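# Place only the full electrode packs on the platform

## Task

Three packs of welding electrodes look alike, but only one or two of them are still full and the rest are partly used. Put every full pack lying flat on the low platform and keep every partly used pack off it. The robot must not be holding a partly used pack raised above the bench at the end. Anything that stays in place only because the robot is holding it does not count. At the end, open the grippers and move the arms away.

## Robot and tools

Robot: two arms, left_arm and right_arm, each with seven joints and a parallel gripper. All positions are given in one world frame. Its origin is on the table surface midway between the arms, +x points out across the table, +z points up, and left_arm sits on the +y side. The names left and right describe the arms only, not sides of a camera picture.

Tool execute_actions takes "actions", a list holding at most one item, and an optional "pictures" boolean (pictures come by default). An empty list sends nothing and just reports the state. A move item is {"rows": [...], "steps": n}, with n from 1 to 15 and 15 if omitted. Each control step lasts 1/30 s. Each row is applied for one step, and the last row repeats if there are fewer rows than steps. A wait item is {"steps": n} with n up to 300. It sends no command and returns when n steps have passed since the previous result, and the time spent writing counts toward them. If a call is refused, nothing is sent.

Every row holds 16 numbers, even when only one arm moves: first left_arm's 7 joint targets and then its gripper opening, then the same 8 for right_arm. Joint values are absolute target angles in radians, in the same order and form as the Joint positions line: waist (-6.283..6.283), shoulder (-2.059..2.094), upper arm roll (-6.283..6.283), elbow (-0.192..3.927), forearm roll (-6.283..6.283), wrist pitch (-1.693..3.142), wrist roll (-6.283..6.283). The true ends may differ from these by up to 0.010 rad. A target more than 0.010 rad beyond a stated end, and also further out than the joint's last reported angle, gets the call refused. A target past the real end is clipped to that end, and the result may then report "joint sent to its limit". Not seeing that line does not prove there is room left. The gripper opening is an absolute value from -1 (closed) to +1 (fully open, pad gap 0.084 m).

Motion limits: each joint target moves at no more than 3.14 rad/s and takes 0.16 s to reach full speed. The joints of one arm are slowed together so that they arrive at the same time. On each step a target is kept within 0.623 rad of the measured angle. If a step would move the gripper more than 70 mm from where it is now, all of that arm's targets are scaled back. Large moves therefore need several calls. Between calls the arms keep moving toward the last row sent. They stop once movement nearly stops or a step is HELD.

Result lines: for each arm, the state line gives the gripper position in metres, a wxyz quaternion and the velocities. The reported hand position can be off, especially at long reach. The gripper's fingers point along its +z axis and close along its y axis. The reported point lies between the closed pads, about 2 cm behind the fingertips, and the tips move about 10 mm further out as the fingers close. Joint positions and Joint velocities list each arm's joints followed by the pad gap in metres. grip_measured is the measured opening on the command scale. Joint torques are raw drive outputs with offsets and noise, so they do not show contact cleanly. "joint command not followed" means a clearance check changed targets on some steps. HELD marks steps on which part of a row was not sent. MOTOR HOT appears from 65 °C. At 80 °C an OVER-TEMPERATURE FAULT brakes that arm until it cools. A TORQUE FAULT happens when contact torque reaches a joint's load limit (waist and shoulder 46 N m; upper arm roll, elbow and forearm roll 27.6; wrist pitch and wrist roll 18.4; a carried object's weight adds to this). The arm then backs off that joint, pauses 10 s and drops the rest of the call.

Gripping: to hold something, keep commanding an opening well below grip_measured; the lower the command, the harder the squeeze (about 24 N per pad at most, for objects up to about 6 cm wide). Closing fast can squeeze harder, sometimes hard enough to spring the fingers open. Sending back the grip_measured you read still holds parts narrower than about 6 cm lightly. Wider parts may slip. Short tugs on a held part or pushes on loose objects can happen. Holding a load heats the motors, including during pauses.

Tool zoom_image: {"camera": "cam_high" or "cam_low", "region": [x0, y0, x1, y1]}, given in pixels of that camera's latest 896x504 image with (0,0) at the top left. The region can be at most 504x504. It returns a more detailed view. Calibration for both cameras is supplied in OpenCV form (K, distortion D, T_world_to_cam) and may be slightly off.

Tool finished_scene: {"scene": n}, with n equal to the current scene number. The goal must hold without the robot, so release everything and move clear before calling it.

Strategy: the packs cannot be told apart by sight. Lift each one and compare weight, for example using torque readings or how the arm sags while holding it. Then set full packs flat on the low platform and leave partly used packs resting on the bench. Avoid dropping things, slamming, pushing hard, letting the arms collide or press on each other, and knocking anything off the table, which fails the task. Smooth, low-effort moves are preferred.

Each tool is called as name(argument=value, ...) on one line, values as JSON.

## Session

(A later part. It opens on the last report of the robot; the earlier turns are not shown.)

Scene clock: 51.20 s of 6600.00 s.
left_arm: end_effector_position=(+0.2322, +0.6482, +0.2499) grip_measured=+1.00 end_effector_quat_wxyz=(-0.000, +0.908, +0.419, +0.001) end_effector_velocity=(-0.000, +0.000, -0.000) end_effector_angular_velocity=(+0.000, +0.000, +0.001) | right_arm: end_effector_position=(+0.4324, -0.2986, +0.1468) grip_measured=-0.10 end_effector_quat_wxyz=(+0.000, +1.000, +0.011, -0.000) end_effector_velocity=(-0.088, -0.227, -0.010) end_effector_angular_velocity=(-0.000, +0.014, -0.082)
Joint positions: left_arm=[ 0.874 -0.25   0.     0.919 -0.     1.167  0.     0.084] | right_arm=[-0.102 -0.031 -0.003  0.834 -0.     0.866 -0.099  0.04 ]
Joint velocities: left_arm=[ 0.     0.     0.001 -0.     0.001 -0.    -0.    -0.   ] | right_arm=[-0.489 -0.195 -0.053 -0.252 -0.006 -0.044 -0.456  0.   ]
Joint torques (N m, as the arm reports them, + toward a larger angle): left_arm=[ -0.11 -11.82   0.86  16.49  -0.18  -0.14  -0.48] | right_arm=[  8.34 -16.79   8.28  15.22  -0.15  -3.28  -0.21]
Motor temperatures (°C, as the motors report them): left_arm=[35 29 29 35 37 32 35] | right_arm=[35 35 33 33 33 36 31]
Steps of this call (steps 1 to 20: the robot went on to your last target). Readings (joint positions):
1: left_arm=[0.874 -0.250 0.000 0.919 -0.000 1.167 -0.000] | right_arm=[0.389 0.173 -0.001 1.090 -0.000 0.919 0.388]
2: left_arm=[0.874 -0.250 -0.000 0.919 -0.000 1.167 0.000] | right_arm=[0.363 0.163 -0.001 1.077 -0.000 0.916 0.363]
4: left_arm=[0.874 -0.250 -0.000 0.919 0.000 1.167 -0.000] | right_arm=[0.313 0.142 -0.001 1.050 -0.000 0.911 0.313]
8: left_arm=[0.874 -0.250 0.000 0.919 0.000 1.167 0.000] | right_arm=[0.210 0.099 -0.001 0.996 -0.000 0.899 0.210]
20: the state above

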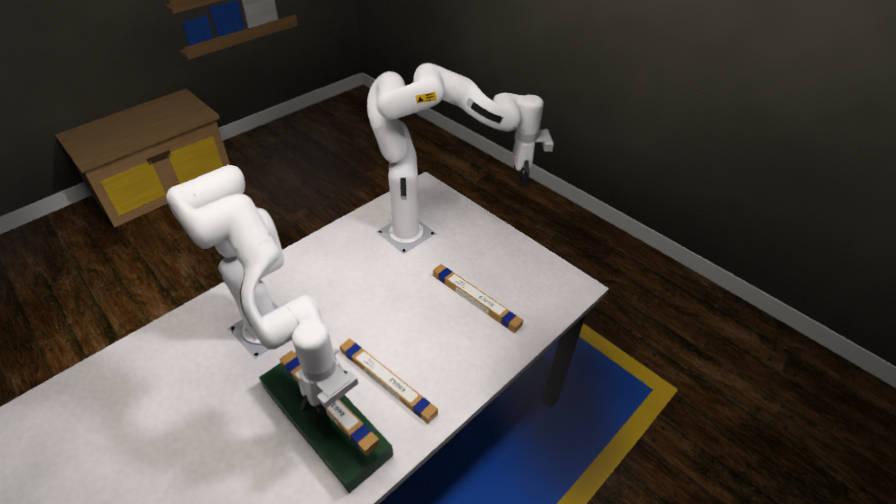

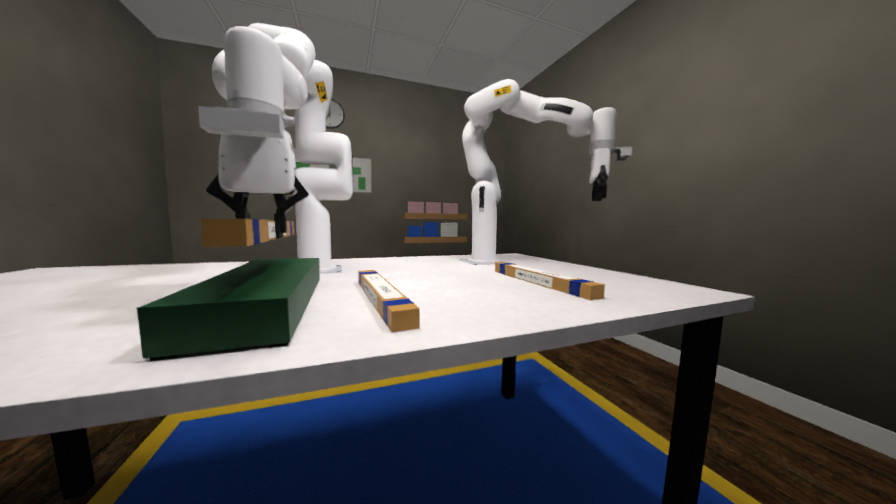

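execute_actions(actions=[{"rows":[[0.874,-0.25,0,0.919,0,1.167,0,1,-0.14,0.06,0,0.78,0,0.72,-0.14,-1]],"steps":12}], pictures=false)

execute_actions(actions=[{"rows":[[0.874,-0.25,0,0.919,0,1.167,0,1,-0.14,0.06,0,0.78,0,0.72,-0.14,1]],"steps":10}], pictures=false)

execute_actions(actions=[{"rows":[[0.874,-0.25,0,0.919,0,1.167,0,1,-0.14,-0.3,0,0.814,0,1.1,-0.14,1]],"steps":15}])

Scene clock: 53.73 s of 6600.00 s.
left_arm: end_effector_position=(+0.2322, +0.6482, +0.2499) grip_measured=+1.00 end_effector_quat_wxyz=(-0.000, +0.908, +0.419, +0.001) end_effector_velocity=(-0.000, -0.000, -0.000) end_effector_angular_velocity=(-0.000, +0.000, +0.001) | right_arm: end_effector_position=(+0.4306, -0.3135, +0.0995) grip_measured=-0.10 end_effector_quat_wxyz=(-0.000, +1.000, +0.014, -0.001) end_effector_velocity=(+0.042, -0.006, +0.024) end_effector_angular_velocity=(-0.014, -0.125, -0.003)
Joint positions: left_arm=[ 0.874 -0.25  -0.     0.919 -0.     1.167  0.     0.084] | right_arm=[-0.14   0.058  0.     0.781 -0.     0.725 -0.14   0.04 ]
Joint velocities: left_arm=[ 0.    -0.001  0.    -0.001 -0.     0.    -0.     0.   ] | right_arm=[-0.001  0.001 -0.002  0.051 -0.    -0.076 -0.     0.   ]
Joint torques (N m, as the arm reports them, + toward a larger angle): left_arm=[  0.39 -12.14   1.14  16.55  -0.11  -0.32  -0.54] | right_arm=[ -1.68 -18.23   0.98  11.88  -0.58  -2.49  -0.27]
Motor temperatures (°C, as the motors report them): left_arm=[35 29 29 35 37 32 35] | right_arm=[35 35 33 33 33 36 31]
Steps of this call (steps 1 to 30: the robot went on to your last target; steps 31 to 64: nothing new was sent; steps 65 to 76: all 12 steps of this action). Readings (joint positions):
65: left_arm=[0.874 -0.250 -0.000 0.919 -0.000 1.167 0.000] | right_arm=[-0.140 -0.047 0.000 0.814 0.000 0.861 -0.140]
66: left_arm=[0.874 -0.250 0.000 0.919 -0.000 1.167 -0.000] | right_arm=[-0.140 -0.045 -0.000 0.813 0.000 0.856 -0.140]
68: left_arm=[0.874 -0.250 -0.000 0.919 0.000 1.167 -0.000] | right_arm=[-0.140 -0.018 -0.000 0.808 0.000 0.815 -0.140]
72: left_arm=[0.874 -0.250 -0.000 0.919 -0.000 1.167 0.000] | right_arm=[-0.140 0.048 0.000 0.779 -0.000 0.743 -0.140]
76: the state above

Scene clock: 54.07 s of 6600.00 s.
left_arm: end_effector_position=(+0.2322, +0.6482, +0.2499) grip_measured=+1.00 end_effector_quat_wxyz=(-0.000, +0.908, +0.419, +0.001) end_effector_velocity=(+0.001, -0.000, +0.001) end_effector_angular_velocity=(+0.002, -0.000, -0.002) | right_arm: end_effector_position=(+0.4317, -0.3136, +0.0994) grip_measured=+1.00 end_effector_quat_wxyz=(+0.000, +1.000, +0.014, +0.001) end_effector_velocity=(-0.006, +0.001, -0.007) end_effector_angular_velocity=(+0.002, +0.017, +0.001)
Joint positions: left_arm=[ 0.874 -0.25  -0.     0.919  0.     1.167 -0.     0.084] | right_arm=[-0.14   0.059 -0.     0.781 -0.     0.72  -0.14   0.084]
Joint velocities: left_arm=[-0.001  0.    -0.001  0.002  0.     0.    -0.     0.   ] | right_arm=[ 0.     0.008  0.    -0.01  -0.    -0.001 -0.001  0.003]
Joint torques (N m, as the arm reports them, + toward a larger angle): left_arm=[ -0.02 -12.61   0.85  16.6   -0.15  -0.22  -0.43] | right_arm=[ -1.4  -15.36   0.89  10.31  -0.27  -2.4   -0.33]
Motor temperatures (°C, as the motors report them): left_arm=[35 29 29 35 37 32 35] | right_arm=[35 35 33 33 33 36 31]
Steps of this call (steps 1 to 10: all 10 steps of this action). Readings (joint positions):
1: left_arm=[0.874 -0.250 -0.000 0.919 0.000 1.167 0.000] | right_arm=[-0.140 0.058 -0.000 0.782 0.000 0.723 -0.140]
2: left_arm=[0.874 -0.250 -0.000 0.919 0.000 1.167 -0.000] | right_arm=[-0.140 0.057 -0.000 0.783 0.000 0.721 -0.140]
4: left_arm=[0.874 -0.250 0.000 0.919 -0.000 1.167 0.000] | right_arm=[-0.140 0.056 -0.000 0.785 0.000 0.720 -0.140]
8: left_arm=[0.874 -0.250 -0.000 0.919 0.000 1.167 -0.000] | right_arm=[-0.140 0.058 -0.000 0.782 -0.000 0.720 -0.140]
10: the state above

Scene clock: 54.57 s of 6600.00 s.
left_arm: end_effector_position=(+0.2322, +0.6482, +0.2499) grip_measured=+1.00 end_effector_quat_wxyz=(-0.000, +0.908, +0.419, +0.001) end_effector_velocity=(-0.001, +0.001, +0.000) end_effector_angular_velocity=(+0.000, +0.000, +0.003) | right_arm: end_effector_position=(+0.3906, -0.3091, +0.2260) grip_measured=+1.00 end_effector_quat_wxyz=(+0.001, +1.000, +0.014, +0.010) end_effector_velocity=(-0.055, +0.007, +0.057) end_effector_angular_velocity=(+0.005, +0.051, +0.001)
Joint positions: left_arm=[ 0.874 -0.25  -0.     0.919  0.     1.167  0.     0.084] | right_arm=[-0.14  -0.283 -0.     0.814  0.     1.078 -0.14   0.084]
Joint velocities: left_arm=[ 0.001 -0.     0.002 -0.     0.001  0.    -0.001 -0.   ] | right_arm=[ 0.    -0.204  0.001 -0.004 -0.     0.251 -0.    -0.   ]
Joint torques (N m, as the arm reports them, + toward a larger angle): left_arm=[  0.53 -12.41   1.08  16.77  -0.27  -0.42  -0.55] | right_arm=[-1.71 -6.99  1.32 10.37 -0.32 -2.43 -0.34]
Motor temperatures (°C, as the motors report them): left_arm=[35 29 29 35 37 32 35] | right_arm=[35 35 33 33 33 36 31]
Steps of this call (steps 1 to 15: all 15 steps of this action). Readings (joint positions):
1: left_arm=[0.874 -0.250 0.000 0.919 -0.000 1.167 0.000] | right_arm=[-0.140 0.059 -0.000 0.781 -0.000 0.720 -0.140]
2: left_arm=[0.874 -0.250 -0.000 0.919 -0.000 1.167 -0.000] | right_arm=[-0.140 0.056 0.000 0.781 -0.000 0.725 -0.140]
4: left_arm=[0.874 -0.250 -0.000 0.919 -0.000 1.167 -0.000] | right_arm=[-0.140 0.020 0.000 0.780 -0.000 0.770 -0.140]
8: left_arm=[0.874 -0.250 -0.000 0.919 -0.000 1.167 -0.000] | right_arm=[-0.140 -0.119 -0.000 0.800 0.000 0.906 -0.140]
15: the state above

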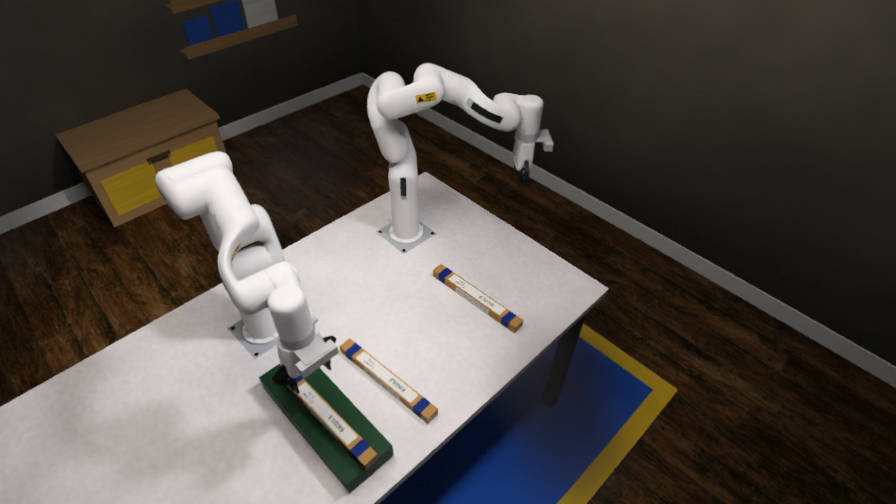

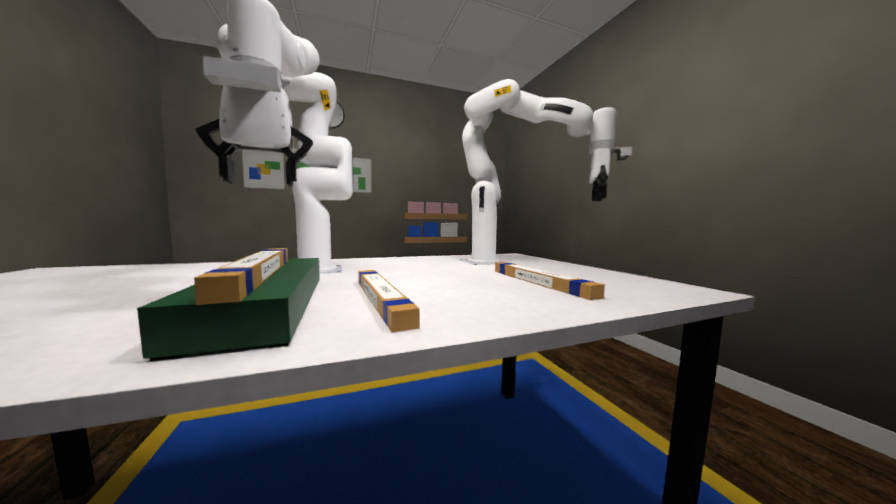

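finished_scene(scene=1)

The scene is finished: the task was done.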